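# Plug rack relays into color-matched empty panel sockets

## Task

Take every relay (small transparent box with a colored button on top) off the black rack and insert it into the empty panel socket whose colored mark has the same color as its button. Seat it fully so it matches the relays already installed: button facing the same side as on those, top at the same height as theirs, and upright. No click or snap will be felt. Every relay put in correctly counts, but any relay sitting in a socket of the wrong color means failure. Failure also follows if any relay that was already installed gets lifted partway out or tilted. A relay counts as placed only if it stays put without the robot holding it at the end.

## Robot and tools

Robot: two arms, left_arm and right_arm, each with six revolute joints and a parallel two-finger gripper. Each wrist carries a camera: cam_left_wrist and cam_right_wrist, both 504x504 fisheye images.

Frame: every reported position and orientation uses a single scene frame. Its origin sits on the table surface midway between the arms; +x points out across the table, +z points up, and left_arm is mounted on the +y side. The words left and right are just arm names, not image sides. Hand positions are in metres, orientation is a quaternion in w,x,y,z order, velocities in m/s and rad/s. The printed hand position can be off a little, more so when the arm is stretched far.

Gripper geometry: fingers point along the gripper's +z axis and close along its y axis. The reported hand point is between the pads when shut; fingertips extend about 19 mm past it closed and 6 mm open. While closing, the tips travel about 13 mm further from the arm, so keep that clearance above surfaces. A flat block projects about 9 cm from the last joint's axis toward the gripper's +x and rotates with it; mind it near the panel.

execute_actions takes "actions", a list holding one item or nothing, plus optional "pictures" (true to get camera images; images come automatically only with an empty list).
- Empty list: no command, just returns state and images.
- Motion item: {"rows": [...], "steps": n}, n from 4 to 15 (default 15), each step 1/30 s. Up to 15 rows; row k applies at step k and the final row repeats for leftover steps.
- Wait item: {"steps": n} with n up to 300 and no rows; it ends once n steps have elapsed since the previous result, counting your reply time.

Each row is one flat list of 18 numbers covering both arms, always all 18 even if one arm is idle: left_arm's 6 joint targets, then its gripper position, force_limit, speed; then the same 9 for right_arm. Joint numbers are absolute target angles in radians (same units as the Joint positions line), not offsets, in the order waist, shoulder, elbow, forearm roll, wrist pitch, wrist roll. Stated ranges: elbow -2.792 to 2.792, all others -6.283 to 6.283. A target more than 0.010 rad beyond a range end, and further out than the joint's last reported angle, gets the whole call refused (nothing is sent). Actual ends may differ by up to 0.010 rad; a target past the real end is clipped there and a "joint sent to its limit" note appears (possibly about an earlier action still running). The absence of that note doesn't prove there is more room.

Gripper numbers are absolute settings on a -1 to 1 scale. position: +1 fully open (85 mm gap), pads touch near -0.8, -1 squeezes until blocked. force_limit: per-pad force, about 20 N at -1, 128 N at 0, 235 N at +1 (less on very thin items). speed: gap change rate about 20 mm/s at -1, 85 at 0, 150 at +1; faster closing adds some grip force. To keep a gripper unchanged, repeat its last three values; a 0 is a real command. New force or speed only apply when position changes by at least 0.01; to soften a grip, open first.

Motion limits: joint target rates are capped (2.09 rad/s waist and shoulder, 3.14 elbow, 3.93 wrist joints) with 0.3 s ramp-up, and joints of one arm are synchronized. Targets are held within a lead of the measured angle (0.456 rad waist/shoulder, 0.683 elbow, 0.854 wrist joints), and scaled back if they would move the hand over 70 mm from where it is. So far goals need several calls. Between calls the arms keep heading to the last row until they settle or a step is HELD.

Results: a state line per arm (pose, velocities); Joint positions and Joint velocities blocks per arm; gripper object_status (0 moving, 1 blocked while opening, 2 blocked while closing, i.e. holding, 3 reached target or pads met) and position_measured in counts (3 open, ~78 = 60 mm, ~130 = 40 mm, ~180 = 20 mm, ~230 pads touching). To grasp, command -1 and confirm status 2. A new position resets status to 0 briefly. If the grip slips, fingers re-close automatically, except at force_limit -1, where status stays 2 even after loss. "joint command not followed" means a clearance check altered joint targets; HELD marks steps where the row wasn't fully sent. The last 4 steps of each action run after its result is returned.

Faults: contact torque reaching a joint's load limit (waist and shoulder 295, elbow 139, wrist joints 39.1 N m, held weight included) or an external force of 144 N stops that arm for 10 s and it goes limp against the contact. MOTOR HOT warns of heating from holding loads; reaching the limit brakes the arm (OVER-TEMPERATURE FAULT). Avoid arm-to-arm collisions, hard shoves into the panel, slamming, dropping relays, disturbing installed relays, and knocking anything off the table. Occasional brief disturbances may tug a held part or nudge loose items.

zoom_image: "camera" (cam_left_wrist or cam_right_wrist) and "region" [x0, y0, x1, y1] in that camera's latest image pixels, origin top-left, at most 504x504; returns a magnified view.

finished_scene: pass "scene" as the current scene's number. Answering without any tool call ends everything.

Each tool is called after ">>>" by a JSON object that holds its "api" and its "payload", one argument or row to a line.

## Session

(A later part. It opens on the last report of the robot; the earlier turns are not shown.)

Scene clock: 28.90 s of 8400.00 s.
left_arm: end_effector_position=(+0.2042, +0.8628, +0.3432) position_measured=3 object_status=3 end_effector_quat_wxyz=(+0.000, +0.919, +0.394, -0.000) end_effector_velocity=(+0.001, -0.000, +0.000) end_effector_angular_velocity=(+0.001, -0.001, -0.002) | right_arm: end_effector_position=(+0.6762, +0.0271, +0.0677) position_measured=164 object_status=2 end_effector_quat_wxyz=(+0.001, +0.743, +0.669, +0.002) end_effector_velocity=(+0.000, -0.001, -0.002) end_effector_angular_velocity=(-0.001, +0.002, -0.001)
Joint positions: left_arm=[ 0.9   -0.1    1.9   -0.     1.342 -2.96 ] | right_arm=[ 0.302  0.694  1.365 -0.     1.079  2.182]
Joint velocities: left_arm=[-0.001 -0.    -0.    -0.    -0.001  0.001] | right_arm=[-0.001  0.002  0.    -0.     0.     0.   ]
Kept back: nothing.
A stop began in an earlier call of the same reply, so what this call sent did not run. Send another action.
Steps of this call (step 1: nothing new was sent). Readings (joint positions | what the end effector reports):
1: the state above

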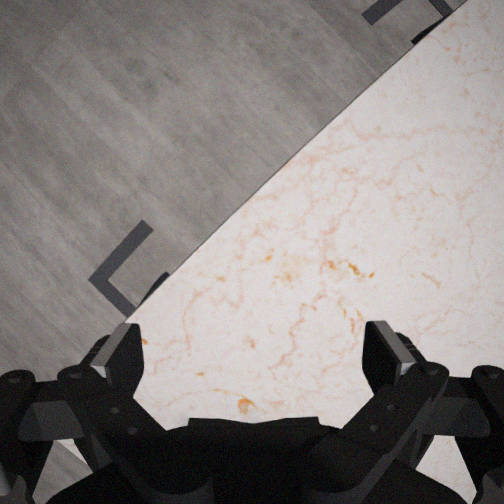

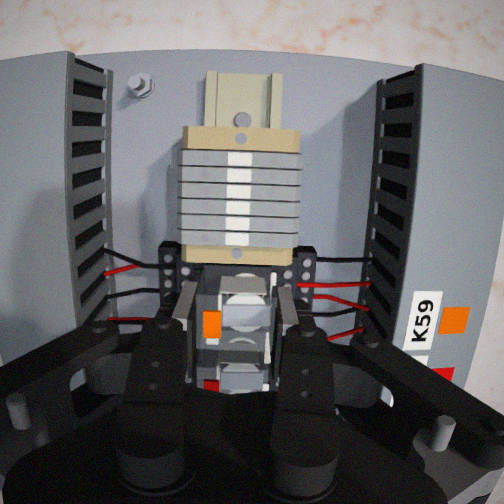

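>>> {"api": "execute_actions", "payload": {
  "actions": [
    {"rows":[[0.9,-0.1,1.9,0,1.3416,-2.96,1,0,0,0.3019,0.693,1.364,0,1.083,2.1815,0,-0.4,0.5],[0.9,-0.1,1.9,0,1.3416,-2.96,1,0,0,0.3019,0.693,1.364,0,1.083,2.1815,0,-0.4,0.5],[0.9,-0.1,1.9,0,1.3416,-2.96,1,0,0,0.3019,0.693,1.364,0,1.083,2.1815,0,-0.4,0.5],[0.9,-0.1,1.9,0,1.3416,-2.96,1,0,0,0.3019,0.693,1.364,0,1.083,2.1815,0,-0.4,0.5],[0.9,-0.1,1.9,0,1.3416,-2.96,1,0,0,0.3019,0.693,1.364,0,1.083,2.1815,0,-0.4,0.5],[0.9,-0.1,1.9,0,1.3416,-2.96,1,0,0,0.3019,0.693,1.364,0,1.083,2.1815,0,-0.4,0.5],[0.9,-0.1,1.9,0,1.3416,-2.96,1,0,0,0.3019,0.693,1.364,0,1.083,2.1815,0,-0.4,0.5],[0.9,-0.1,1.9,0,1.3416,-2.96,1,0,0,0.3019,0.645,1.31,0,1.1866,2.1815,0,-0.4,0.5]],"steps":15}
  ]
}}

>>> {"api": "execute_actions", "payload": {
  "actions": [
    {"steps":8}
  ],
  "pictures": true
}}

>>> {"api": "zoom_image", "payload": {
  "camera": "cam_right_wrist",
  "region": [140,190,340,390]
}}

Scene clock: 29.87 s of 8400.00 s.
left_arm: end_effector_position=(+0.2042, +0.8628, +0.3432) position_measured=3 object_status=3 end_effector_quat_wxyz=(+0.000, +0.919, +0.394, -0.000) end_effector_velocity=(-0.000, +0.000, +0.000) end_effector_angular_velocity=(+0.001, -0.000, +0.002) | right_arm: end_effector_position=(+0.6762, +0.0272, +0.1087) position_measured=129 object_status=0 end_effector_quat_wxyz=(-0.000, +0.743, +0.669, -0.000) end_effector_velocity=(+0.021, +0.013, +0.702) end_effector_angular_velocity=(+0.035, -0.059, -0.000)
Joint positions: left_arm=[ 0.9   -0.1    1.9   -0.     1.342 -2.96 ] | right_arm=[ 0.302  0.666  1.333 -0.     1.143  2.182]
Joint velocities: left_arm=[ 0.001 -0.     0.    -0.    -0.001 -0.001] | right_arm=[ 0.001 -0.477 -0.543  0.002  0.952  0.   ]
Steps of this call (steps 1 to 18: nothing new was sent; steps 19 to 29: the first 11 steps of this action). Readings (joint positions | what the end effector reports):
19: left_arm=[0.900 -0.100 1.900 -0.000 1.342 -2.960] | right_arm=[0.302 0.694 1.365 -0.000 1.079 2.182] | left_arm position_measured=3 object_status=3 | right_arm position_measured=164 object_status=0
20: left_arm=[0.900 -0.100 1.900 -0.000 1.342 -2.960] | right_arm=[0.302 0.694 1.364 -0.000 1.081 2.182] | left_arm position_measured=3 object_status=3 | right_arm position_measured=164 object_status=0
22: left_arm=[0.900 -0.100 1.900 -0.000 1.342 -2.960] | right_arm=[0.302 0.693 1.364 -0.000 1.083 2.182] | left_arm position_measured=3 object_status=3 | right_arm position_measured=151 object_status=0
26: left_arm=[0.900 -0.100 1.900 -0.000 1.342 -2.960] | right_arm=[0.302 0.693 1.364 -0.000 1.083 2.182] | left_arm position_measured=3 object_status=3 | right_arm position_measured=130 object_status=0
29: the state above

Scene clock: 30.13 s of 8400.00 s.
left_arm: end_effector_position=(+0.2042, +0.8628, +0.3432) position_measured=3 object_status=3 end_effector_quat_wxyz=(+0.000, +0.919, +0.394, -0.000) end_effector_velocity=(-0.000, +0.001, +0.000) end_effector_angular_velocity=(+0.001, -0.001, +0.002) | right_arm: end_effector_position=(+0.6756, +0.0270, +0.1394) position_measured=129 object_status=3 end_effector_quat_wxyz=(-0.000, +0.743, +0.669, +0.000) end_effector_velocity=(+0.001, +0.001, +0.001) end_effector_angular_velocity=(+0.001, -0.002, +0.001)
Joint positions: left_arm=[ 0.9   -0.1    1.9   -0.     1.342 -2.96 ] | right_arm=[0.302 0.645 1.31  0.    1.187 2.182]
Joint velocities: left_arm=[ 0.001 -0.    -0.    -0.    -0.001 -0.   ] | right_arm=[ 0.001  0.001 -0.003 -0.     0.     0.   ]
Kept back: nothing.
Steps of this call (steps 1 to 4: the last 4 steps of your previous action; steps 5 to 8: the robot went on to your last target). Readings (joint positions | what the end effector reports):
1: left_arm=[0.900 -0.100 1.900 -0.000 1.342 -2.960] | right_arm=[0.302 0.652 1.317 0.000 1.170 2.182] | left_arm position_measured=3 object_status=3 | right_arm position_measured=129 object_status=0
2: left_arm=[0.900 -0.100 1.900 -0.000 1.342 -2.960] | right_arm=[0.302 0.645 1.310 0.000 1.183 2.182] | left_arm position_measured=3 object_status=3 | right_arm position_measured=129 object_status=0
4: left_arm=[0.900 -0.100 1.900 -0.000 1.342 -2.960] | right_arm=[0.302 0.644 1.310 0.000 1.186 2.182] | left_arm position_measured=3 object_status=3 | right_arm position_measured=129 object_status=0
8: the state above

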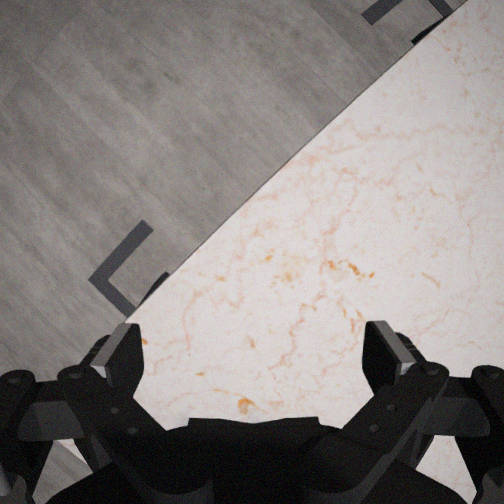

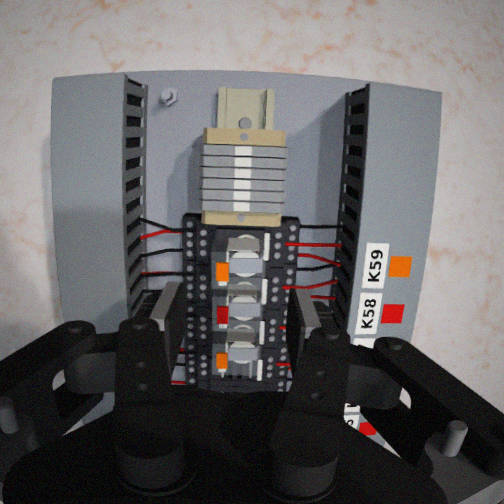

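Region (140, 190, 340, 390) of cam_right_wrist's 504x504 image, scaled by 2.520, with more detail than that image has.

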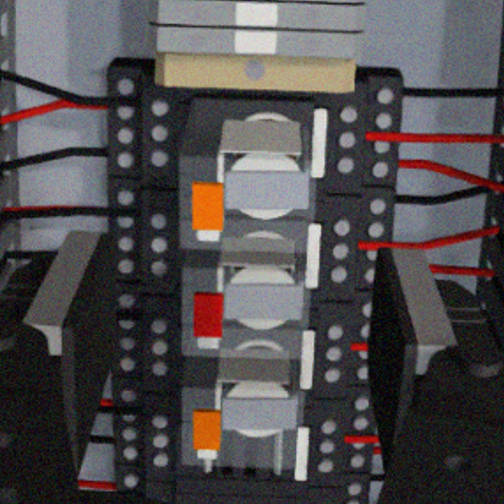

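>>> {"api": "execute_actions", "payload": {
  "actions": [
    {"rows":[[0.9,-0.1,1.9,0,1.3416,-2.96,1,0,0,0.3007,0.648,1.308,0,1.1856,2.1803,-1,0,1],[0.9,-0.1,1.9,0,1.3416,-2.96,1,0,0,0.3007,0.648,1.308,0,1.1856,2.1803,-1,0,1],[0.9,-0.1,1.9,0,1.3416,-2.96,1,0,0,0.3007,0.648,1.308,0,1.1856,2.1803,-1,0,1],[0.9,-0.1,1.9,0,1.3416,-2.96,1,0,0,0.3007,0.648,1.308,0,1.1856,2.1803,-1,0,1],[0.9,-0.1,1.9,0,1.3416,-2.96,1,0,0,0.3007,0.648,1.308,0,1.1856,2.1803,-1,0,1],[0.9,-0.1,1.9,0,1.3416,-2.96,1,0,0,0.3007,0.6754,1.3417,0,1.1245,2.1803,-1,0,1]],"steps":15}
  ]
}}

>>> {"api": "execute_actions", "payload": {
  "actions": [
    {"steps":8}
  ],
  "pictures": true
}}

>>> {"api": "zoom_image", "payload": {
  "camera": "cam_right_wrist",
  "region": [140,190,340,390]
}}

Scene clock: 31.00 s of 8400.00 s.
left_arm: end_effector_position=(+0.2042, +0.8628, +0.3432) position_measured=3 object_status=3 end_effector_quat_wxyz=(+0.000, +0.919, +0.394, -0.000) end_effector_velocity=(-0.000, -0.000, +0.000) end_effector_angular_velocity=(-0.000, +0.000, +0.002) | right_arm: end_effector_position=(+0.6768, +0.0262, +0.0949) position_measured=232 object_status=0 end_effector_quat_wxyz=(-0.000, +0.743, +0.669, -0.001) end_effector_velocity=(+0.021, +0.014, +0.035) end_effector_angular_velocity=(+0.041, -0.058, -0.004)
Joint positions: left_arm=[ 0.9   -0.1    1.9   -0.     1.342 -2.96 ] | right_arm=[ 0.301  0.676  1.342 -0.     1.125  2.18 ]
Joint velocities: left_arm=[ 0.    -0.     0.     0.     0.001 -0.001] | right_arm=[-0.001 -0.018 -0.037  0.009 -0.015 -0.   ]
Steps of this call (steps 1 to 15: the robot went on to your last target; steps 16 to 26: the first 11 steps of this action). Readings (joint positions | what the end effector reports):
16: left_arm=[0.900 -0.100 1.900 -0.000 1.342 -2.960] | right_arm=[0.302 0.645 1.310 -0.000 1.187 2.182] | left_arm position_measured=3 object_status=3 | right_arm position_measured=129 object_status=0
17: left_arm=[0.900 -0.100 1.900 -0.000 1.342 -2.960] | right_arm=[0.301 0.647 1.309 -0.000 1.187 2.181] | left_arm position_measured=3 object_status=3 | right_arm position_measured=130 object_status=0
19: left_arm=[0.900 -0.100 1.900 -0.000 1.342 -2.960] | right_arm=[0.301 0.648 1.308 -0.000 1.186 2.181] | left_arm position_measured=3 object_status=3 | right_arm position_measured=146 object_status=0
23: left_arm=[0.900 -0.100 1.900 -0.000 1.342 -2.960] | right_arm=[0.301 0.659 1.322 -0.000 1.158 2.180] | left_arm position_measured=3 object_status=3 | right_arm position_measured=195 object_status=0
26: the state above

Scene clock: 31.27 s of 8400.00 s.
left_arm: end_effector_position=(+0.2042, +0.8628, +0.3432) position_measured=3 object_status=3 end_effector_quat_wxyz=(+0.000, +0.919, +0.394, -0.000) end_effector_velocity=(-0.001, +0.001, +0.000) end_effector_angular_velocity=(+0.000, -0.000, +0.003) | right_arm: end_effector_position=(+0.6771, +0.0265, +0.0958) position_measured=232 object_status=3 end_effector_quat_wxyz=(-0.000, +0.743, +0.669, -0.000) end_effector_velocity=(-0.000, +0.000, +0.001) end_effector_angular_velocity=(-0.000, -0.001, +0.001)
Joint positions: left_arm=[ 0.9   -0.1    1.9   -0.     1.342 -2.96 ] | right_arm=[ 0.301  0.676  1.342 -0.     1.125  2.18 ]
Joint velocities: left_arm=[ 0.002  0.    -0.    -0.     0.    -0.001] | right_arm=[ 0.    -0.001  0.    -0.001 -0.    -0.   ]
Kept back: nothing.
Steps of this call (steps 1 to 4: the last 4 steps of your previous action; steps 5 to 8: the robot went on to your last target). Readings (joint positions | what the end effector reports):
1: left_arm=[0.900 -0.100 1.900 -0.000 1.342 -2.960] | right_arm=[0.301 0.676 1.341 -0.000 1.125 2.180] | left_arm position_measured=3 object_status=3 | right_arm position_measured=232 object_status=0
2: left_arm=[0.900 -0.100 1.900 -0.000 1.342 -2.960] | right_arm=[0.301 0.676 1.341 -0.000 1.125 2.180] | left_arm position_measured=3 object_status=3 | right_arm position_measured=232 object_status=0
4: left_arm=[0.900 -0.100 1.900 -0.000 1.342 -2.960] | right_arm=[0.301 0.676 1.341 -0.000 1.125 2.180] | left_arm position_measured=3 object_status=3 | right_arm position_measured=232 object_status=0
8: the state above

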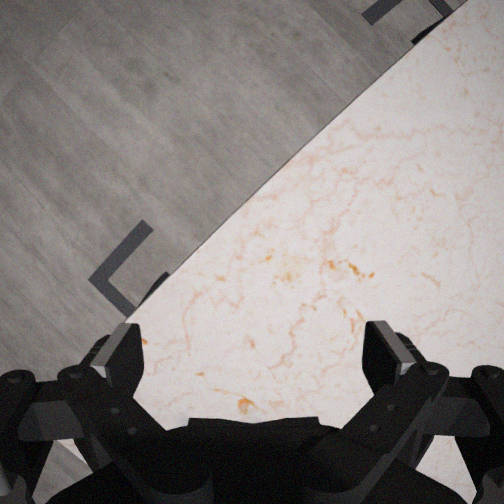

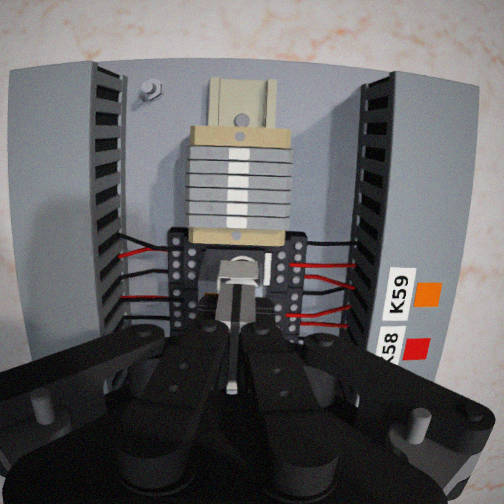

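Region (140, 190, 340, 390) of cam_right_wrist's 504x504 image, scaled by 2.520, with more detail than that image has.

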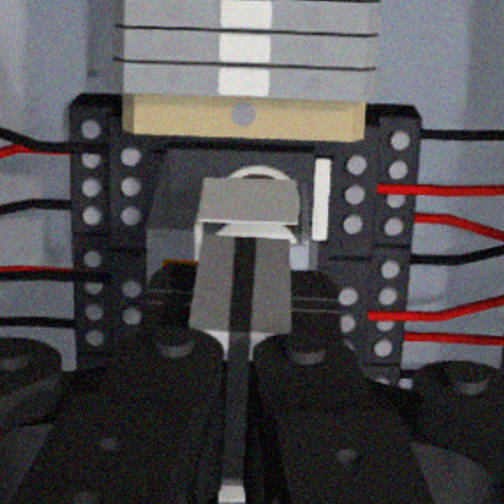

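>>> {"api": "execute_actions", "payload": {
  "actions": [
    {"rows":[[0.9,-0.1,1.9,0,1.3416,-2.96,1,0,0,0.2999,0.6773,1.3383,0,1.126,2.1795,-1,0,1],[0.9,-0.1,1.9,0,1.3416,-2.96,1,0,0,0.2999,0.6773,1.3383,0,1.126,2.1795,-1,0,1],[0.9,-0.1,1.9,0,1.3416,-2.96,1,0,0,0.2999,0.678,1.339,0,1.1246,2.1795,-1,0,1],[0.9,-0.1,1.9,0,1.3416,-2.96,1,0,0,0.2999,0.6788,1.3396,0,1.1232,2.1795,-1,0,1],[0.9,-0.1,1.9,0,1.3416,-2.96,1,0,0,0.2999,0.6795,1.3403,0,1.1217,2.1795,-1,0,1],[0.9,-0.1,1.9,0,1.3416,-2.96,1,0,0,0.2999,0.6803,1.341,0,1.1203,2.1795,-1,0,1],[0.9,-0.1,1.9,0,1.3416,-2.96,1,0,0,0.2999,0.681,1.3416,0,1.1189,2.1795,-1,0,1],[0.9,-0.1,1.9,0,1.3416,-2.96,1,0,0,0.2999,0.6818,1.3423,0,1.1175,2.1795,-1,0,1],[0.9,-0.1,1.9,0,1.3416,-2.96,1,0,0,0.2999,0.6826,1.343,0,1.1161,2.1795,-1,0,1]],"steps":14}
  ]
}}

>>> {"api": "execute_actions", "payload": {
  "actions": [
    {"steps":8}
  ],
  "pictures": true
}}

>>> {"api": "zoom_image", "payload": {
  "camera": "cam_right_wrist",
  "region": [140,190,340,390]
}}

Scene clock: 32.00 s of 8400.00 s.
left_arm: end_effector_position=(+0.2042, +0.8628, +0.3432) position_measured=3 object_status=3 end_effector_quat_wxyz=(+0.000, +0.919, +0.394, -0.000) end_effector_velocity=(+0.000, +0.000, +0.000) end_effector_angular_velocity=(+0.001, -0.000, +0.001) | right_arm: end_effector_position=(+0.6790, +0.0267, +0.0904) position_measured=232 object_status=3 end_effector_quat_wxyz=(+0.000, +0.743, +0.669, +0.001) end_effector_velocity=(+0.002, +0.001, -0.012) end_effector_angular_velocity=(+0.006, -0.009, -0.001)
Joint positions: left_arm=[ 0.9   -0.1    1.9   -0.     1.342 -2.96 ] | right_arm=[0.3   0.681 1.342 0.    1.117 2.18 ]
Joint velocities: left_arm=[ 0.    -0.    -0.     0.    -0.    -0.001] | right_arm=[-0.     0.008  0.01   0.001 -0.028  0.   ]
Steps of this call (steps 1 to 12: the robot went on to your last target; steps 13 to 22: the first 10 steps of this action). Readings (joint positions | what the end effector reports):
13: left_arm=[0.900 -0.100 1.900 -0.000 1.342 -2.960] | right_arm=[0.301 0.675 1.342 0.000 1.125 2.180] | left_arm position_measured=3 object_status=3 | right_arm position_measured=232 object_status=3
14: left_arm=[0.900 -0.100 1.900 -0.000 1.342 -2.960] | right_arm=[0.300 0.676 1.340 0.000 1.125 2.180] | left_arm position_measured=3 object_status=3 | right_arm position_measured=232 object_status=3
16: left_arm=[0.900 -0.100 1.900 -0.000 1.342 -2.960] | right_arm=[0.300 0.677 1.339 0.000 1.125 2.180] | left_arm position_measured=3 object_status=3 | right_arm position_measured=232 object_status=3
20: left_arm=[0.900 -0.100 1.900 -0.000 1.342 -2.960] | right_arm=[0.300 0.680 1.341 0.000 1.119 2.180] | left_arm position_measured=3 object_status=3 | right_arm position_measured=232 object_status=3
22: the state above

Scene clock: 32.27 s of 8400.00 s.
left_arm: end_effector_position=(+0.2042, +0.8628, +0.3432) position_measured=3 object_status=3 end_effector_quat_wxyz=(+0.000, +0.919, +0.394, -0.000) end_effector_velocity=(+0.000, -0.000, +0.000) end_effector_angular_velocity=(+0.000, -0.000, -0.001) | right_arm: end_effector_position=(+0.6788, +0.0266, +0.0894) position_measured=232 object_status=3 end_effector_quat_wxyz=(+0.000, +0.743, +0.669, +0.000) end_effector_velocity=(-0.000, -0.000, -0.001) end_effector_angular_velocity=(-0.002, +0.000, +0.001)
Joint positions: left_arm=[ 0.9   -0.1    1.9   -0.     1.342 -2.96 ] | right_arm=[0.3   0.682 1.343 0.    1.116 2.18 ]
Joint velocities: left_arm=[-0.001  0.    -0.    -0.    -0.     0.   ] | right_arm=[ 0.     0.     0.001 -0.002  0.     0.   ]
Kept back: nothing.
Steps of this call (steps 1 to 4: the last 4 steps of your previous action; steps 5 to 8: the robot went on to your last target). Readings (joint positions | what the end effector reports):
1: left_arm=[0.900 -0.100 1.900 -0.000 1.342 -2.960] | right_arm=[0.300 0.682 1.342 0.000 1.116 2.180] | left_arm position_measured=3 object_status=3 | right_arm position_measured=232 object_status=3
2: left_arm=[0.900 -0.100 1.900 -0.000 1.342 -2.960] | right_arm=[0.300 0.682 1.342 0.000 1.116 2.180] | left_arm position_measured=3 object_status=3 | right_arm position_measured=232 object_status=3
4: left_arm=[0.900 -0.100 1.900 -0.000 1.342 -2.960] | right_arm=[0.300 0.682 1.343 0.000 1.116 2.180] | left_arm position_measured=3 object_status=3 | right_arm position_measured=232 object_status=3
8: the state above

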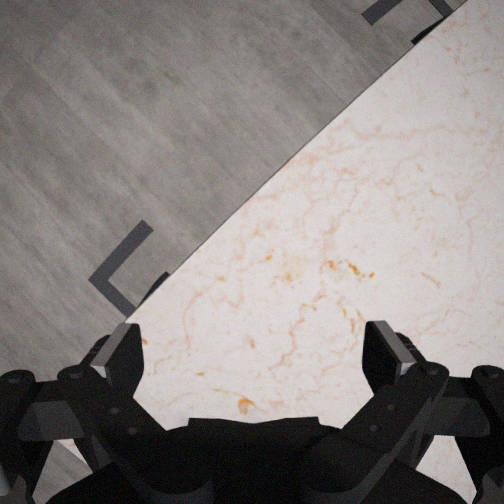

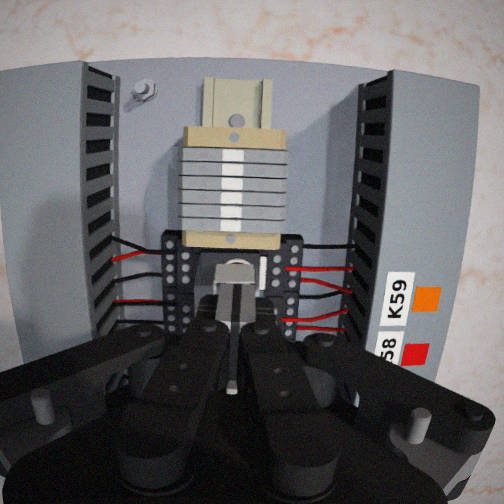

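Region (140, 190, 340, 390) of cam_right_wrist's 504x504 image, scaled by 2.520, with more detail than that image has.

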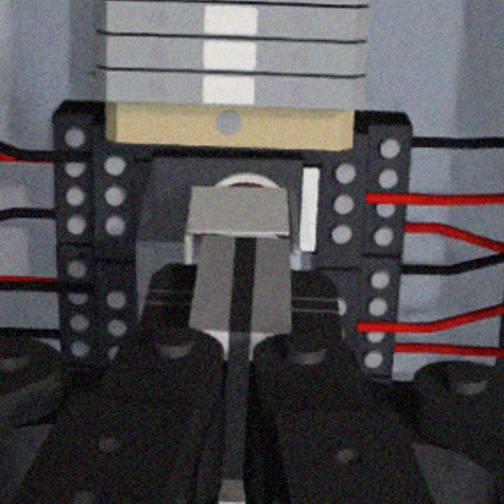

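>>> {"api": "execute_actions", "payload": {
  "actions": [
    {"rows":[[0.9,-0.1,1.9,0,1.3416,-2.96,1,0,0,0.2999,0.6833,1.3436,0,1.1147,2.1795,-1,0,1],[0.9,-0.1,1.9,0,1.3416,-2.96,1,0,0,0.2999,0.6841,1.3443,0,1.1133,2.1795,-1,0,1]],"steps":10}
  ]
}}

>>> {"api": "execute_actions", "payload": {
  "actions": [
    {"steps":6}
  ]
}}

Scene clock: 42.73 s of 8400.00 s.
left_arm: end_effector_position=(+0.2042, +0.8628, +0.3432) position_measured=3 object_status=3 end_effector_quat_wxyz=(+0.000, +0.919, +0.394, -0.000) end_effector_velocity=(+0.001, +0.000, -0.000) end_effector_angular_velocity=(+0.001, -0.000, -0.000) | right_arm: end_effector_position=(+0.6807, +0.0274, +0.0919) position_measured=232 object_status=3 end_effector_quat_wxyz=(+0.001, +0.743, +0.669, +0.003) end_effector_velocity=(+0.000, +0.000, +0.000) end_effector_angular_velocity=(+0.001, -0.000, +0.000)
Joint positions: left_arm=[ 0.9   -0.1    1.9   -0.     1.342 -2.96 ] | right_arm=[ 0.3    0.681  1.34  -0.     1.115  2.18 ]
Joint velocities: left_arm=[-0.001  0.     0.    -0.    -0.001 -0.001] | right_arm=[ 0. -0. -0.  0. -0. -0.]
FORCE FAULT: contact force on the right arm reached its limit, and that arm stopped for 10 seconds. The contact can be on any part of that arm, not only on its tool. That arm's remaining commands of this call were not run. That arm holds still and accepts commands again. Move the arm away from the contact; if what it grips holds it there, let go first. Pushing or pulling that hard again can fault the arm again.
Kept back: nothing.
The stop of the right arm began at step 14 of this call (marked STOPPED below). From that step on that arm followed nothing that you had sent. 8 of its steps, steps kept back included, did not run and will not run. The other arm was sent all steps of this action in this call, none kept back. Nothing is kept back now, and the robot has no last target.
Steps of this call (steps 1 to 11: the robot went on to your last target; steps 12 to 17: the first 6 steps of this action; steps 18 to 21: the last 4 steps of this action, not kept back; steps 22 to 314: the stop continued). Readings (joint positions | what the end effector reports):
12: left_arm=[0.900 -0.100 1.900 -0.000 1.342 -2.960] | right_arm=[0.300 0.682 1.343 -0.000 1.116 2.180] | left_arm position_measured=3 object_status=3 | right_arm position_measured=232 object_status=3
13: left_arm=[0.900 -0.100 1.900 -0.000 1.342 -2.960] | right_arm=[0.300 0.683 1.343 -0.000 1.115 2.180] | left_arm position_measured=3 object_status=3 | right_arm position_measured=232 object_status=3
14: left_arm=[0.900 -0.100 1.900 -0.000 1.342 -2.960] | right_arm=[0.300 0.682 1.341 -0.000 1.115 2.179] | left_arm position_measured=3 object_status=3 | right_arm position_measured=232 object_status=3 STOPPED (the right arm)
15: left_arm=[0.900 -0.100 1.900 -0.000 1.342 -2.960] | right_arm=[0.300 0.681 1.340 -0.000 1.115 2.180] | left_arm position_measured=3 object_status=3 | right_arm position_measured=232 object_status=3
19: left_arm=[0.900 -0.100 1.900 -0.000 1.342 -2.960] | right_arm=[0.300 0.681 1.340 -0.000 1.115 2.180] | left_arm position_measured=3 object_status=3 | right_arm position_measured=232 object_status=3
314: the state above

Scene clock: 42.77 s of 8400.00 s.
left_arm: end_effector_position=(+0.2042, +0.8628, +0.3432) position_measured=3 object_status=3 end_effector_quat_wxyz=(+0.000, +0.919, +0.394, -0.000) end_effector_velocity=(+0.001, -0.000, +0.001) end_effector_angular_velocity=(-0.000, +0.000, -0.001) | right_arm: end_effector_position=(+0.6807, +0.0274, +0.0920) position_measured=232 object_status=3 end_effector_quat_wxyz=(+0.001, +0.743, +0.669, +0.003) end_effector_velocity=(+0.001, +0.000, +0.001) end_effector_angular_velocity=(+0.001, -0.001, -0.000)
Joint positions: left_arm=[ 0.9   -0.1    1.9   -0.     1.342 -2.96 ] | right_arm=[ 0.3    0.681  1.339 -0.     1.115  2.18 ]
Joint velocities: left_arm=[-0.001  0.    -0.001  0.     0.001 -0.001] | right_arm=[-0.    -0.    -0.001 -0.    -0.     0.   ]
Kept back: nothing.
A stop began in an earlier call of the same reply, so what this call sent did not run. Send another action.
Steps of this call (step 1: nothing new was sent). Readings (joint positions | what the end effector reports):
1: the state above

>>> {"api": "execute_actions", "payload": {
  "actions": [
    {"rows":[[0.9,-0.1,1.9,0,1.3416,-2.96,1,0,0,0.2999,0.648,1.308,0,1.1856,2.1795,1,0,1],[0.9,-0.1,1.9,0,1.3416,-2.96,1,0,0,0.2999,0.648,1.308,0,1.1856,2.1795,1,0,1],[0.9,-0.1,1.9,0,1.3416,-2.96,1,0,0,0.2999,0.648,1.308,0,1.1856,2.1795,1,0,1],[0.9,-0.1,1.9,0,1.3416,-2.96,1,0,0,0.2999,0.648,1.308,0,1.1856,2.1795,1,0,1],[0.9,-0.1,1.9,0,1.3416,-2.96,1,0,0,0.2999,0.648,1.308,0,1.1856,2.1795,1,0,1],[0.9,-0.1,1.9,0,1.3416,-2.96,1,0,0,0.2999,0.648,1.308,0,1.1856,2.1795,1,0,1],[0.9,-0.1,1.9,0,1.3416,-2.96,1,0,0,0.2999,0.648,1.308,0,1.1856,2.1795,1,0,1],[0.9,-0.1,1.9,0,1.3416,-2.96,1,0,0,0.3094,0.598,1.4068,0,1.1368,0.618,1,0,1]],"steps":15}
  ]
}}

>>> {"api": "execute_actions", "payload": {
  "actions": [
    {"steps":22}
  ],
  "pictures": true
}}

>>> {"api": "zoom_image", "payload": {
  "camera": "cam_right_wrist",
  "region": [110,200,410,400]
}}

Scene clock: 43.60 s of 8400.00 s.
left_arm: end_effector_position=(+0.2042, +0.8628, +0.3432) position_measured=3 object_status=3 end_effector_quat_wxyz=(+0.000, +0.919, +0.394, -0.000) end_effector_velocity=(-0.000, -0.000, -0.000) end_effector_angular_velocity=(-0.000, +0.000, -0.001) | right_arm: end_effector_position=(+0.6750, +0.0252, +0.1367) position_measured=126 object_status=0 end_effector_quat_wxyz=(-0.000, +0.722, +0.692, -0.001) end_effector_velocity=(-0.050, -0.012, -0.009) end_effector_angular_velocity=(+0.005, -0.006, +1.260)
Joint positions: left_arm=[ 0.9   -0.1    1.9   -0.     1.342 -2.96 ] | right_arm=[0.301 0.645 1.315 0.    1.183 2.116]
Joint velocities: left_arm=[ 0.001 -0.     0.    -0.     0.     0.001] | right_arm=[ 0.015 -0.073  0.143 -0.    -0.077 -1.245]
Steps of this call (steps 1 to 14: nothing new was sent; steps 15 to 25: the first 11 steps of this action). Readings (joint positions | what the end effector reports):
15: left_arm=[0.900 -0.100 1.900 -0.000 1.342 -2.960] | right_arm=[0.300 0.681 1.339 -0.000 1.115 2.180] | left_arm position_measured=3 object_status=3 | right_arm position_measured=232 object_status=0
16: left_arm=[0.900 -0.100 1.900 -0.000 1.342 -2.960] | right_arm=[0.300 0.678 1.337 -0.000 1.122 2.180] | left_arm position_measured=3 object_status=3 | right_arm position_measured=232 object_status=0
18: left_arm=[0.900 -0.100 1.900 -0.000 1.342 -2.960] | right_arm=[0.300 0.657 1.316 -0.000 1.168 2.180] | left_arm position_measured=3 object_status=3 | right_arm position_measured=215 object_status=0
22: left_arm=[0.900 -0.100 1.900 -0.000 1.342 -2.960] | right_arm=[0.300 0.648 1.308 0.000 1.185 2.179] | left_arm position_measured=3 object_status=3 | right_arm position_measured=165 object_status=0
25: the state above

Scene clock: 44.33 s of 8400.00 s.
left_arm: end_effector_position=(+0.2042, +0.8628, +0.3432) position_measured=3 object_status=3 end_effector_quat_wxyz=(+0.000, +0.919, +0.394, -0.000) end_effector_velocity=(+0.000, +0.000, +0.000) end_effector_angular_velocity=(+0.001, -0.001, -0.001) | right_arm: end_effector_position=(+0.6420, +0.0156, +0.1307) position_measured=3 object_status=3 end_effector_quat_wxyz=(-0.000, +0.052, +0.999, -0.000) end_effector_velocity=(+0.000, -0.000, +0.000) end_effector_angular_velocity=(+0.000, -0.000, +0.001)
Joint positions: left_arm=[ 0.9   -0.1    1.9   -0.     1.342 -2.96 ] | right_arm=[ 0.309  0.598  1.407 -0.     1.137  0.618]
Joint velocities: left_arm=[-0.    -0.    -0.     0.    -0.001  0.001] | right_arm=[-0.001 -0.001 -0.    -0.     0.    -0.002]
Kept back: nothing.
Steps of this call (steps 1 to 4: the last 4 steps of your previous action; steps 5 to 22: the robot went on to your last target). Readings (joint positions | what the end effector reports):
1: left_arm=[0.900 -0.100 1.900 -0.000 1.342 -2.960] | right_arm=[0.301 0.642 1.321 0.000 1.180 2.067] | left_arm position_measured=3 object_status=3 | right_arm position_measured=113 object_status=0
2: left_arm=[0.900 -0.100 1.900 -0.000 1.342 -2.960] | right_arm=[0.302 0.638 1.328 0.000 1.176 2.002] | left_arm position_measured=3 object_status=3 | right_arm position_measured=99 object_status=0
4: left_arm=[0.900 -0.100 1.900 -0.000 1.342 -2.960] | right_arm=[0.304 0.628 1.348 0.000 1.166 1.831] | left_arm position_measured=3 object_status=3 | right_arm position_measured=73 object_status=0
8: left_arm=[0.900 -0.100 1.900 -0.000 1.342 -2.960] | right_arm=[0.307 0.611 1.382 -0.000 1.149 1.343] | left_arm position_measured=3 object_status=3 | right_arm position_measured=20 object_status=0
22: the state above

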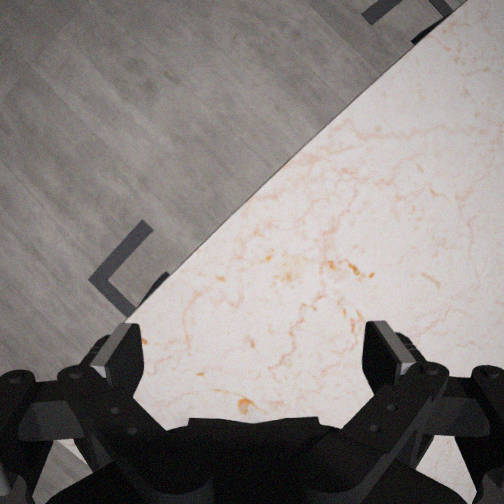

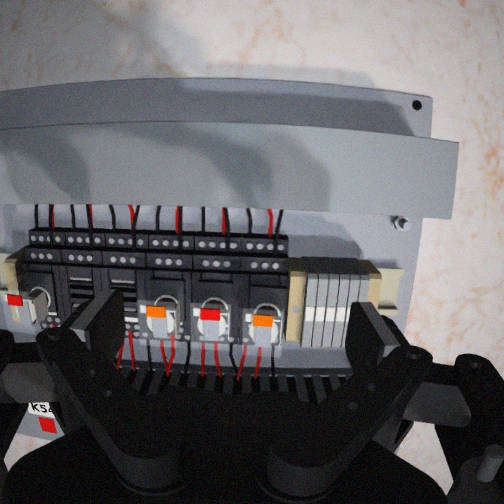

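Region (110, 200, 410, 400) of cam_right_wrist's 504x504 image, scaled by 1.680, with more detail than that image has.

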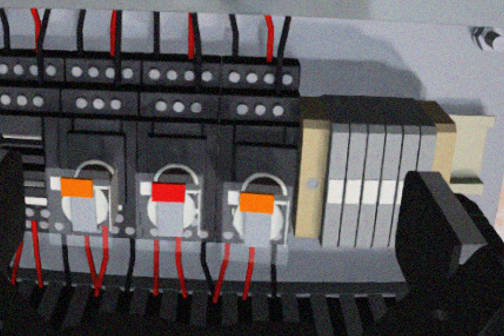

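>>> {"api": "execute_actions", "payload": {
  "actions": [
    {"rows":[[0.9,-0.1,1.9,0,1.3416,-2.96,1,0,0,0.3018,0.647,1.310,0,1.185,2.1814,0,0,0.5]],"steps":15}
  ]
}}

>>> {"api": "execute_actions", "payload": {
  "actions": [
    {"steps":14}
  ]
}}

>>> {"api": "execute_actions", "payload": {
  "actions": [
    {"rows":[[0.9,-0.1,1.9,0,1.3416,-2.96,1,0,0,0.3018,0.66,1.325,0,1.157,2.1814,0,0,0.5],[0.9,-0.1,1.9,0,1.3416,-2.96,1,0,0,0.3018,0.66,1.325,0,1.157,2.1814,0,0,0.5],[0.9,-0.1,1.9,0,1.3416,-2.96,1,0,0,0.3018,0.672,1.341,0,1.1286,2.1814,0,0,0.5],[0.9,-0.1,1.9,0,1.3416,-2.96,1,0,0,0.3018,0.672,1.341,0,1.1286,2.1814,0,0,0.5],[0.9,-0.1,1.9,0,1.3416,-2.96,1,0,0,0.3018,0.6811,1.3517,0,1.1088,2.1814,0,0,0.5],[0.9,-0.1,1.9,0,1.3416,-2.96,1,0,0,0.3018,0.6811,1.3517,0,1.1088,2.1814,0,0,0.5],[0.9,-0.1,1.9,0,1.3416,-2.96,1,0,0,0.3018,0.6856,1.3557,0,1.1003,2.1814,0,0,0.5]],"steps":15}
  ]
}}

>>> {"api": "execute_actions", "payload": {
  "actions": [
    {"steps":8}
  ],
  "pictures": true
}}

>>> {"api": "zoom_image", "payload": {
  "camera": "cam_right_wrist",
  "region": [140,190,340,390]
}}

Scene clock: 45.77 s of 8400.00 s.
left_arm: end_effector_position=(+0.2042, +0.8628, +0.3432) position_measured=3 object_status=3 end_effector_quat_wxyz=(+0.000, +0.919, +0.394, -0.000) end_effector_velocity=(+0.000, -0.000, +0.000) end_effector_angular_velocity=(+0.001, -0.001, -0.001) | right_arm: end_effector_position=(+0.6654, +0.0236, +0.1354) position_measured=86 object_status=0 end_effector_quat_wxyz=(-0.000, +0.398, +0.918, -0.000) end_effector_velocity=(+0.072, +0.024, +0.012) end_effector_angular_velocity=(-0.002, +0.003, -3.830)
Joint positions: left_arm=[ 0.9   -0.1    1.9   -0.     1.342 -2.96 ] | right_arm=[ 0.304  0.631  1.341 -0.     1.169  1.326]
Joint velocities: left_arm=[-0.    -0.001 -0.     0.    -0.     0.   ] | right_arm=[-0.016  0.107 -0.207 -0.     0.104  3.814]
Steps of this call (steps 1 to 30: the robot went on to your last target; steps 31 to 32: nothing new was sent; steps 33 to 43: the first 11 steps of this action). Readings (joint positions | what the end effector reports):
33: left_arm=[0.900 -0.100 1.900 -0.000 1.342 -2.960] | right_arm=[0.309 0.598 1.407 -0.000 1.137 0.618] | left_arm position_measured=3 object_status=3 | right_arm position_measured=3 object_status=0
34: left_arm=[0.900 -0.100 1.900 -0.000 1.342 -2.960] | right_arm=[0.309 0.598 1.406 -0.000 1.137 0.625] | left_arm position_measured=3 object_status=3 | right_arm position_measured=4 object_status=0
36: left_arm=[0.900 -0.100 1.900 -0.000 1.342 -2.960] | right_arm=[0.309 0.601 1.400 -0.000 1.140 0.681] | left_arm position_measured=3 object_status=3 | right_arm position_measured=16 object_status=0
40: left_arm=[0.900 -0.100 1.900 -0.000 1.342 -2.960] | right_arm=[0.306 0.617 1.368 -0.000 1.156 0.967] | left_arm position_measured=3 object_status=3 | right_arm position_measured=55 object_status=0
43: the state above

Scene clock: 46.23 s of 8400.00 s.
left_arm: end_effector_position=(+0.2042, +0.8628, +0.3432) position_measured=3 object_status=3 end_effector_quat_wxyz=(+0.000, +0.919, +0.394, -0.000) end_effector_velocity=(+0.000, +0.000, -0.000) end_effector_angular_velocity=(+0.000, -0.000, -0.001) | right_arm: end_effector_position=(+0.6762, +0.0271, +0.1375) position_measured=128 object_status=0 end_effector_quat_wxyz=(-0.000, +0.743, +0.669, -0.000) end_effector_velocity=(-0.000, +0.001, -0.000) end_effector_angular_velocity=(-0.000, +0.000, -0.002)
Joint positions: left_arm=[ 0.9   -0.1    1.9   -0.     1.342 -2.96 ] | right_arm=[ 0.302  0.647  1.31  -0.     1.185  2.181]
Joint velocities: left_arm=[ 0.     0.     0.    -0.    -0.001  0.001] | right_arm=[ 0.001  0.    -0.     0.     0.     0.003]
Kept back: nothing.
Steps of this call (steps 1 to 4: the last 4 steps of your previous action; steps 5 to 14: the robot went on to your last target). Readings (joint positions | what the end effector reports):
1: left_arm=[0.900 -0.100 1.900 -0.000 1.342 -2.960] | right_arm=[0.304 0.634 1.335 -0.000 1.173 1.455] | left_arm position_measured=3 object_status=3 | right_arm position_measured=97 object_status=0
2: left_arm=[0.900 -0.100 1.900 -0.000 1.342 -2.960] | right_arm=[0.303 0.637 1.330 -0.000 1.175 1.583] | left_arm position_measured=3 object_status=3 | right_arm position_measured=107 object_status=0
4: left_arm=[0.900 -0.100 1.900 -0.000 1.342 -2.960] | right_arm=[0.303 0.641 1.322 -0.000 1.179 1.815] | left_arm position_measured=3 object_status=3 | right_arm position_measured=122 object_status=0
8: left_arm=[0.900 -0.100 1.900 -0.000 1.342 -2.960] | right_arm=[0.302 0.646 1.312 -0.000 1.184 2.110] | left_arm position_measured=3 object_status=3 | right_arm position_measured=128 object_status=0
14: the state above

Scene clock: 46.60 s of 8400.00 s.
left_arm: end_effector_position=(+0.2042, +0.8628, +0.3432) position_measured=3 object_status=3 end_effector_quat_wxyz=(+0.000, +0.919, +0.394, -0.000) end_effector_velocity=(+0.001, +0.000, +0.000) end_effector_angular_velocity=(+0.001, -0.001, -0.000) | right_arm: end_effector_position=(+0.6756, +0.0268, +0.0796) position_measured=128 object_status=3 end_effector_quat_wxyz=(-0.000, +0.743, +0.669, -0.000) end_effector_velocity=(+0.000, +0.001, +0.000) end_effector_angular_velocity=(+0.000, -0.002, +0.001)
Joint positions: left_arm=[ 0.9   -0.1    1.9   -0.     1.342 -2.96 ] | right_arm=[ 0.302  0.686  1.356 -0.     1.1    2.181]
Joint velocities: left_arm=[-0.001 -0.     0.    -0.    -0.001 -0.001] | right_arm=[ 0.001 -0.     0.    -0.001 -0.001  0.   ]
Steps of this call (steps 1 to 11: the first 11 steps of this action). Readings (joint positions | what the end effector reports):
1: left_arm=[0.900 -0.100 1.900 -0.000 1.342 -2.960] | right_arm=[0.302 0.647 1.310 -0.000 1.185 2.181] | left_arm position_measured=3 object_status=3 | right_arm position_measured=128 object_status=3
2: left_arm=[0.900 -0.100 1.900 -0.000 1.342 -2.960] | right_arm=[0.302 0.650 1.313 0.000 1.179 2.181] | left_arm position_measured=3 object_status=3 | right_arm position_measured=128 object_status=3
4: left_arm=[0.900 -0.100 1.900 -0.000 1.342 -2.960] | right_arm=[0.302 0.664 1.331 0.000 1.148 2.181] | left_arm position_measured=3 object_status=3 | right_arm position_measured=128 object_status=3
8: left_arm=[0.900 -0.100 1.900 -0.000 1.342 -2.960] | right_arm=[0.302 0.684 1.354 -0.000 1.104 2.181] | left_arm position_measured=3 object_status=3 | right_arm position_measured=128 object_status=3
11: the state above

Scene clock: 46.87 s of 8400.00 s.
left_arm: end_effector_position=(+0.2042, +0.8628, +0.3432) position_measured=3 object_status=3 end_effector_quat_wxyz=(+0.000, +0.919, +0.394, -0.000) end_effector_velocity=(-0.000, +0.000, -0.000) end_effector_angular_velocity=(-0.000, +0.000, +0.001) | right_arm: end_effector_position=(+0.6756, +0.0268, +0.0796) position_measured=128 object_status=3 end_effector_quat_wxyz=(-0.000, +0.743, +0.669, -0.000) end_effector_velocity=(+0.000, -0.000, -0.000) end_effector_angular_velocity=(+0.000, -0.000, -0.000)
Joint positions: left_arm=[ 0.9   -0.1    1.9   -0.     1.342 -2.96 ] | right_arm=[ 0.302  0.686  1.356 -0.     1.1    2.181]
Joint velocities: left_arm=[ 0.001  0.     0.    -0.     0.    -0.   ] | right_arm=[-0.001  0.    -0.    -0.    -0.     0.   ]
Kept back: nothing.
Steps of this call (steps 1 to 4: the last 4 steps of your previous action; steps 5 to 8: the robot went on to your last target). Readings (joint positions | what the end effector reports):
1: left_arm=[0.900 -0.100 1.900 -0.000 1.342 -2.960] | right_arm=[0.302 0.686 1.356 -0.000 1.100 2.181] | left_arm position_measured=3 object_status=3 | right_arm position_measured=128 object_status=3
2: left_arm=[0.900 -0.100 1.900 -0.000 1.342 -2.960] | right_arm=[0.302 0.686 1.356 -0.000 1.100 2.181] | left_arm position_measured=3 object_status=3 | right_arm position_measured=128 object_status=3
4: left_arm=[0.900 -0.100 1.900 -0.000 1.342 -2.960] | right_arm=[0.302 0.686 1.356 -0.000 1.100 2.181] | left_arm position_measured=3 object_status=3 | right_arm position_measured=128 object_status=3
8: the state above

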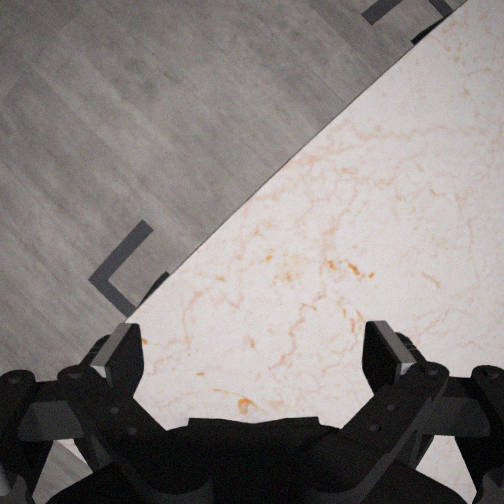

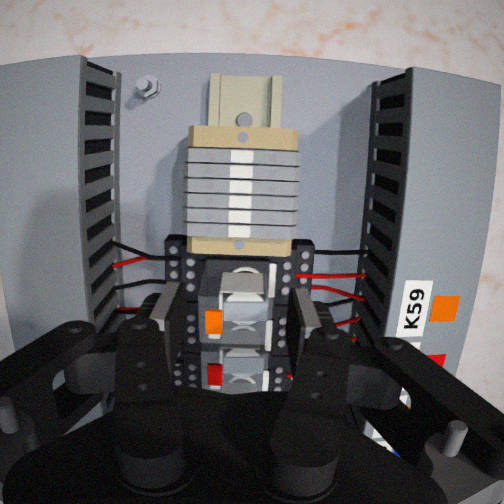

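Region (140, 190, 340, 390) of cam_right_wrist's 504x504 image, scaled by 2.520, with more detail than that image has.

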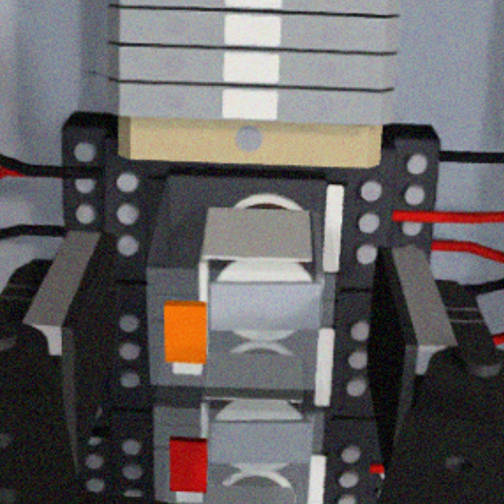

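>>> {"api": "execute_actions", "payload": {
  "actions": []
}}

Scene clock: 47.43 s of 8400.00 s.
left_arm: end_effector_position=(+0.2042, +0.8628, +0.3432) position_measured=3 object_status=3 end_effector_quat_wxyz=(+0.000, +0.919, +0.394, -0.000) end_effector_velocity=(-0.000, -0.000, -0.000) end_effector_angular_velocity=(-0.000, +0.000, -0.001) | right_arm: end_effector_position=(+0.6756, +0.0268, +0.0798) position_measured=128 object_status=3 end_effector_quat_wxyz=(+0.000, +0.743, +0.669, -0.000) end_effector_velocity=(+0.000, -0.000, -0.001) end_effector_angular_velocity=(-0.001, +0.000, -0.000)
Joint positions: left_arm=[ 0.9   -0.1    1.9   -0.     1.342 -2.96 ] | right_arm=[ 0.302  0.686  1.356 -0.     1.1    2.181]
Joint velocities: left_arm=[ 0.    -0.     0.     0.     0.     0.001] | right_arm=[-0.     0.001  0.    -0.     0.     0.   ]
Kept back: nothing.
Steps of this call (steps 1 to 15: the robot went on to your last target; steps 16 to 17: nothing new was sent). Readings (joint positions | what the end effector reports):
1: left_arm=[0.900 -0.100 1.900 -0.000 1.342 -2.960] | right_arm=[0.302 0.686 1.356 -0.000 1.100 2.181] | left_arm position_measured=3 object_status=3 | right_arm position_measured=128 object_status=3
2: left_arm=[0.900 -0.100 1.900 -0.000 1.342 -2.960] | right_arm=[0.302 0.686 1.356 -0.000 1.100 2.181] | left_arm position_measured=3 object_status=3 | right_arm position_measured=128 object_status=3
4: left_arm=[0.900 -0.100 1.900 -0.000 1.342 -2.960] | right_arm=[0.302 0.686 1.356 -0.000 1.100 2.181] | left_arm position_measured=3 object_status=3 | right_arm position_measured=128 object_status=3
8: left_arm=[0.900 -0.100 1.900 -0.000 1.342 -2.960] | right_arm=[0.302 0.686 1.356 -0.000 1.100 2.181] | left_arm position_measured=3 object_status=3 | right_arm position_measured=128 object_status=3
17: the state above
All arms were judged still, so your last target was given up. Only a new action makes them travel on or press farther. Fingers that are still opening or closing keep moving.

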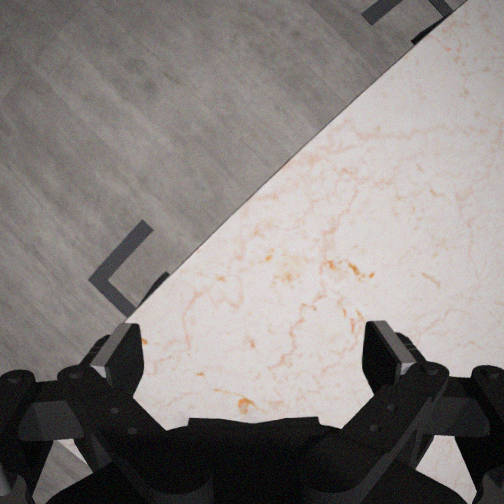

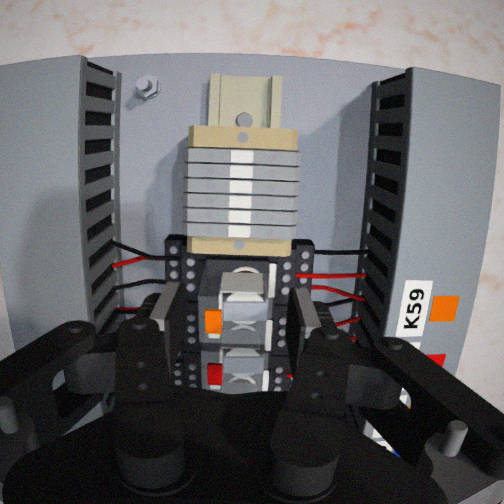

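>>> {"api": "zoom_image", "payload": {
  "camera": "cam_right_wrist",
  "region": [150,220,340,410]
}}

Region (150, 220, 340, 410) of cam_right_wrist's 504x504 image, scaled by 2.653, with more detail than that image has.

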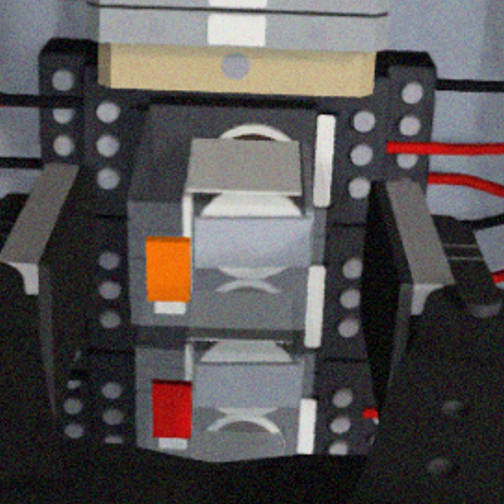

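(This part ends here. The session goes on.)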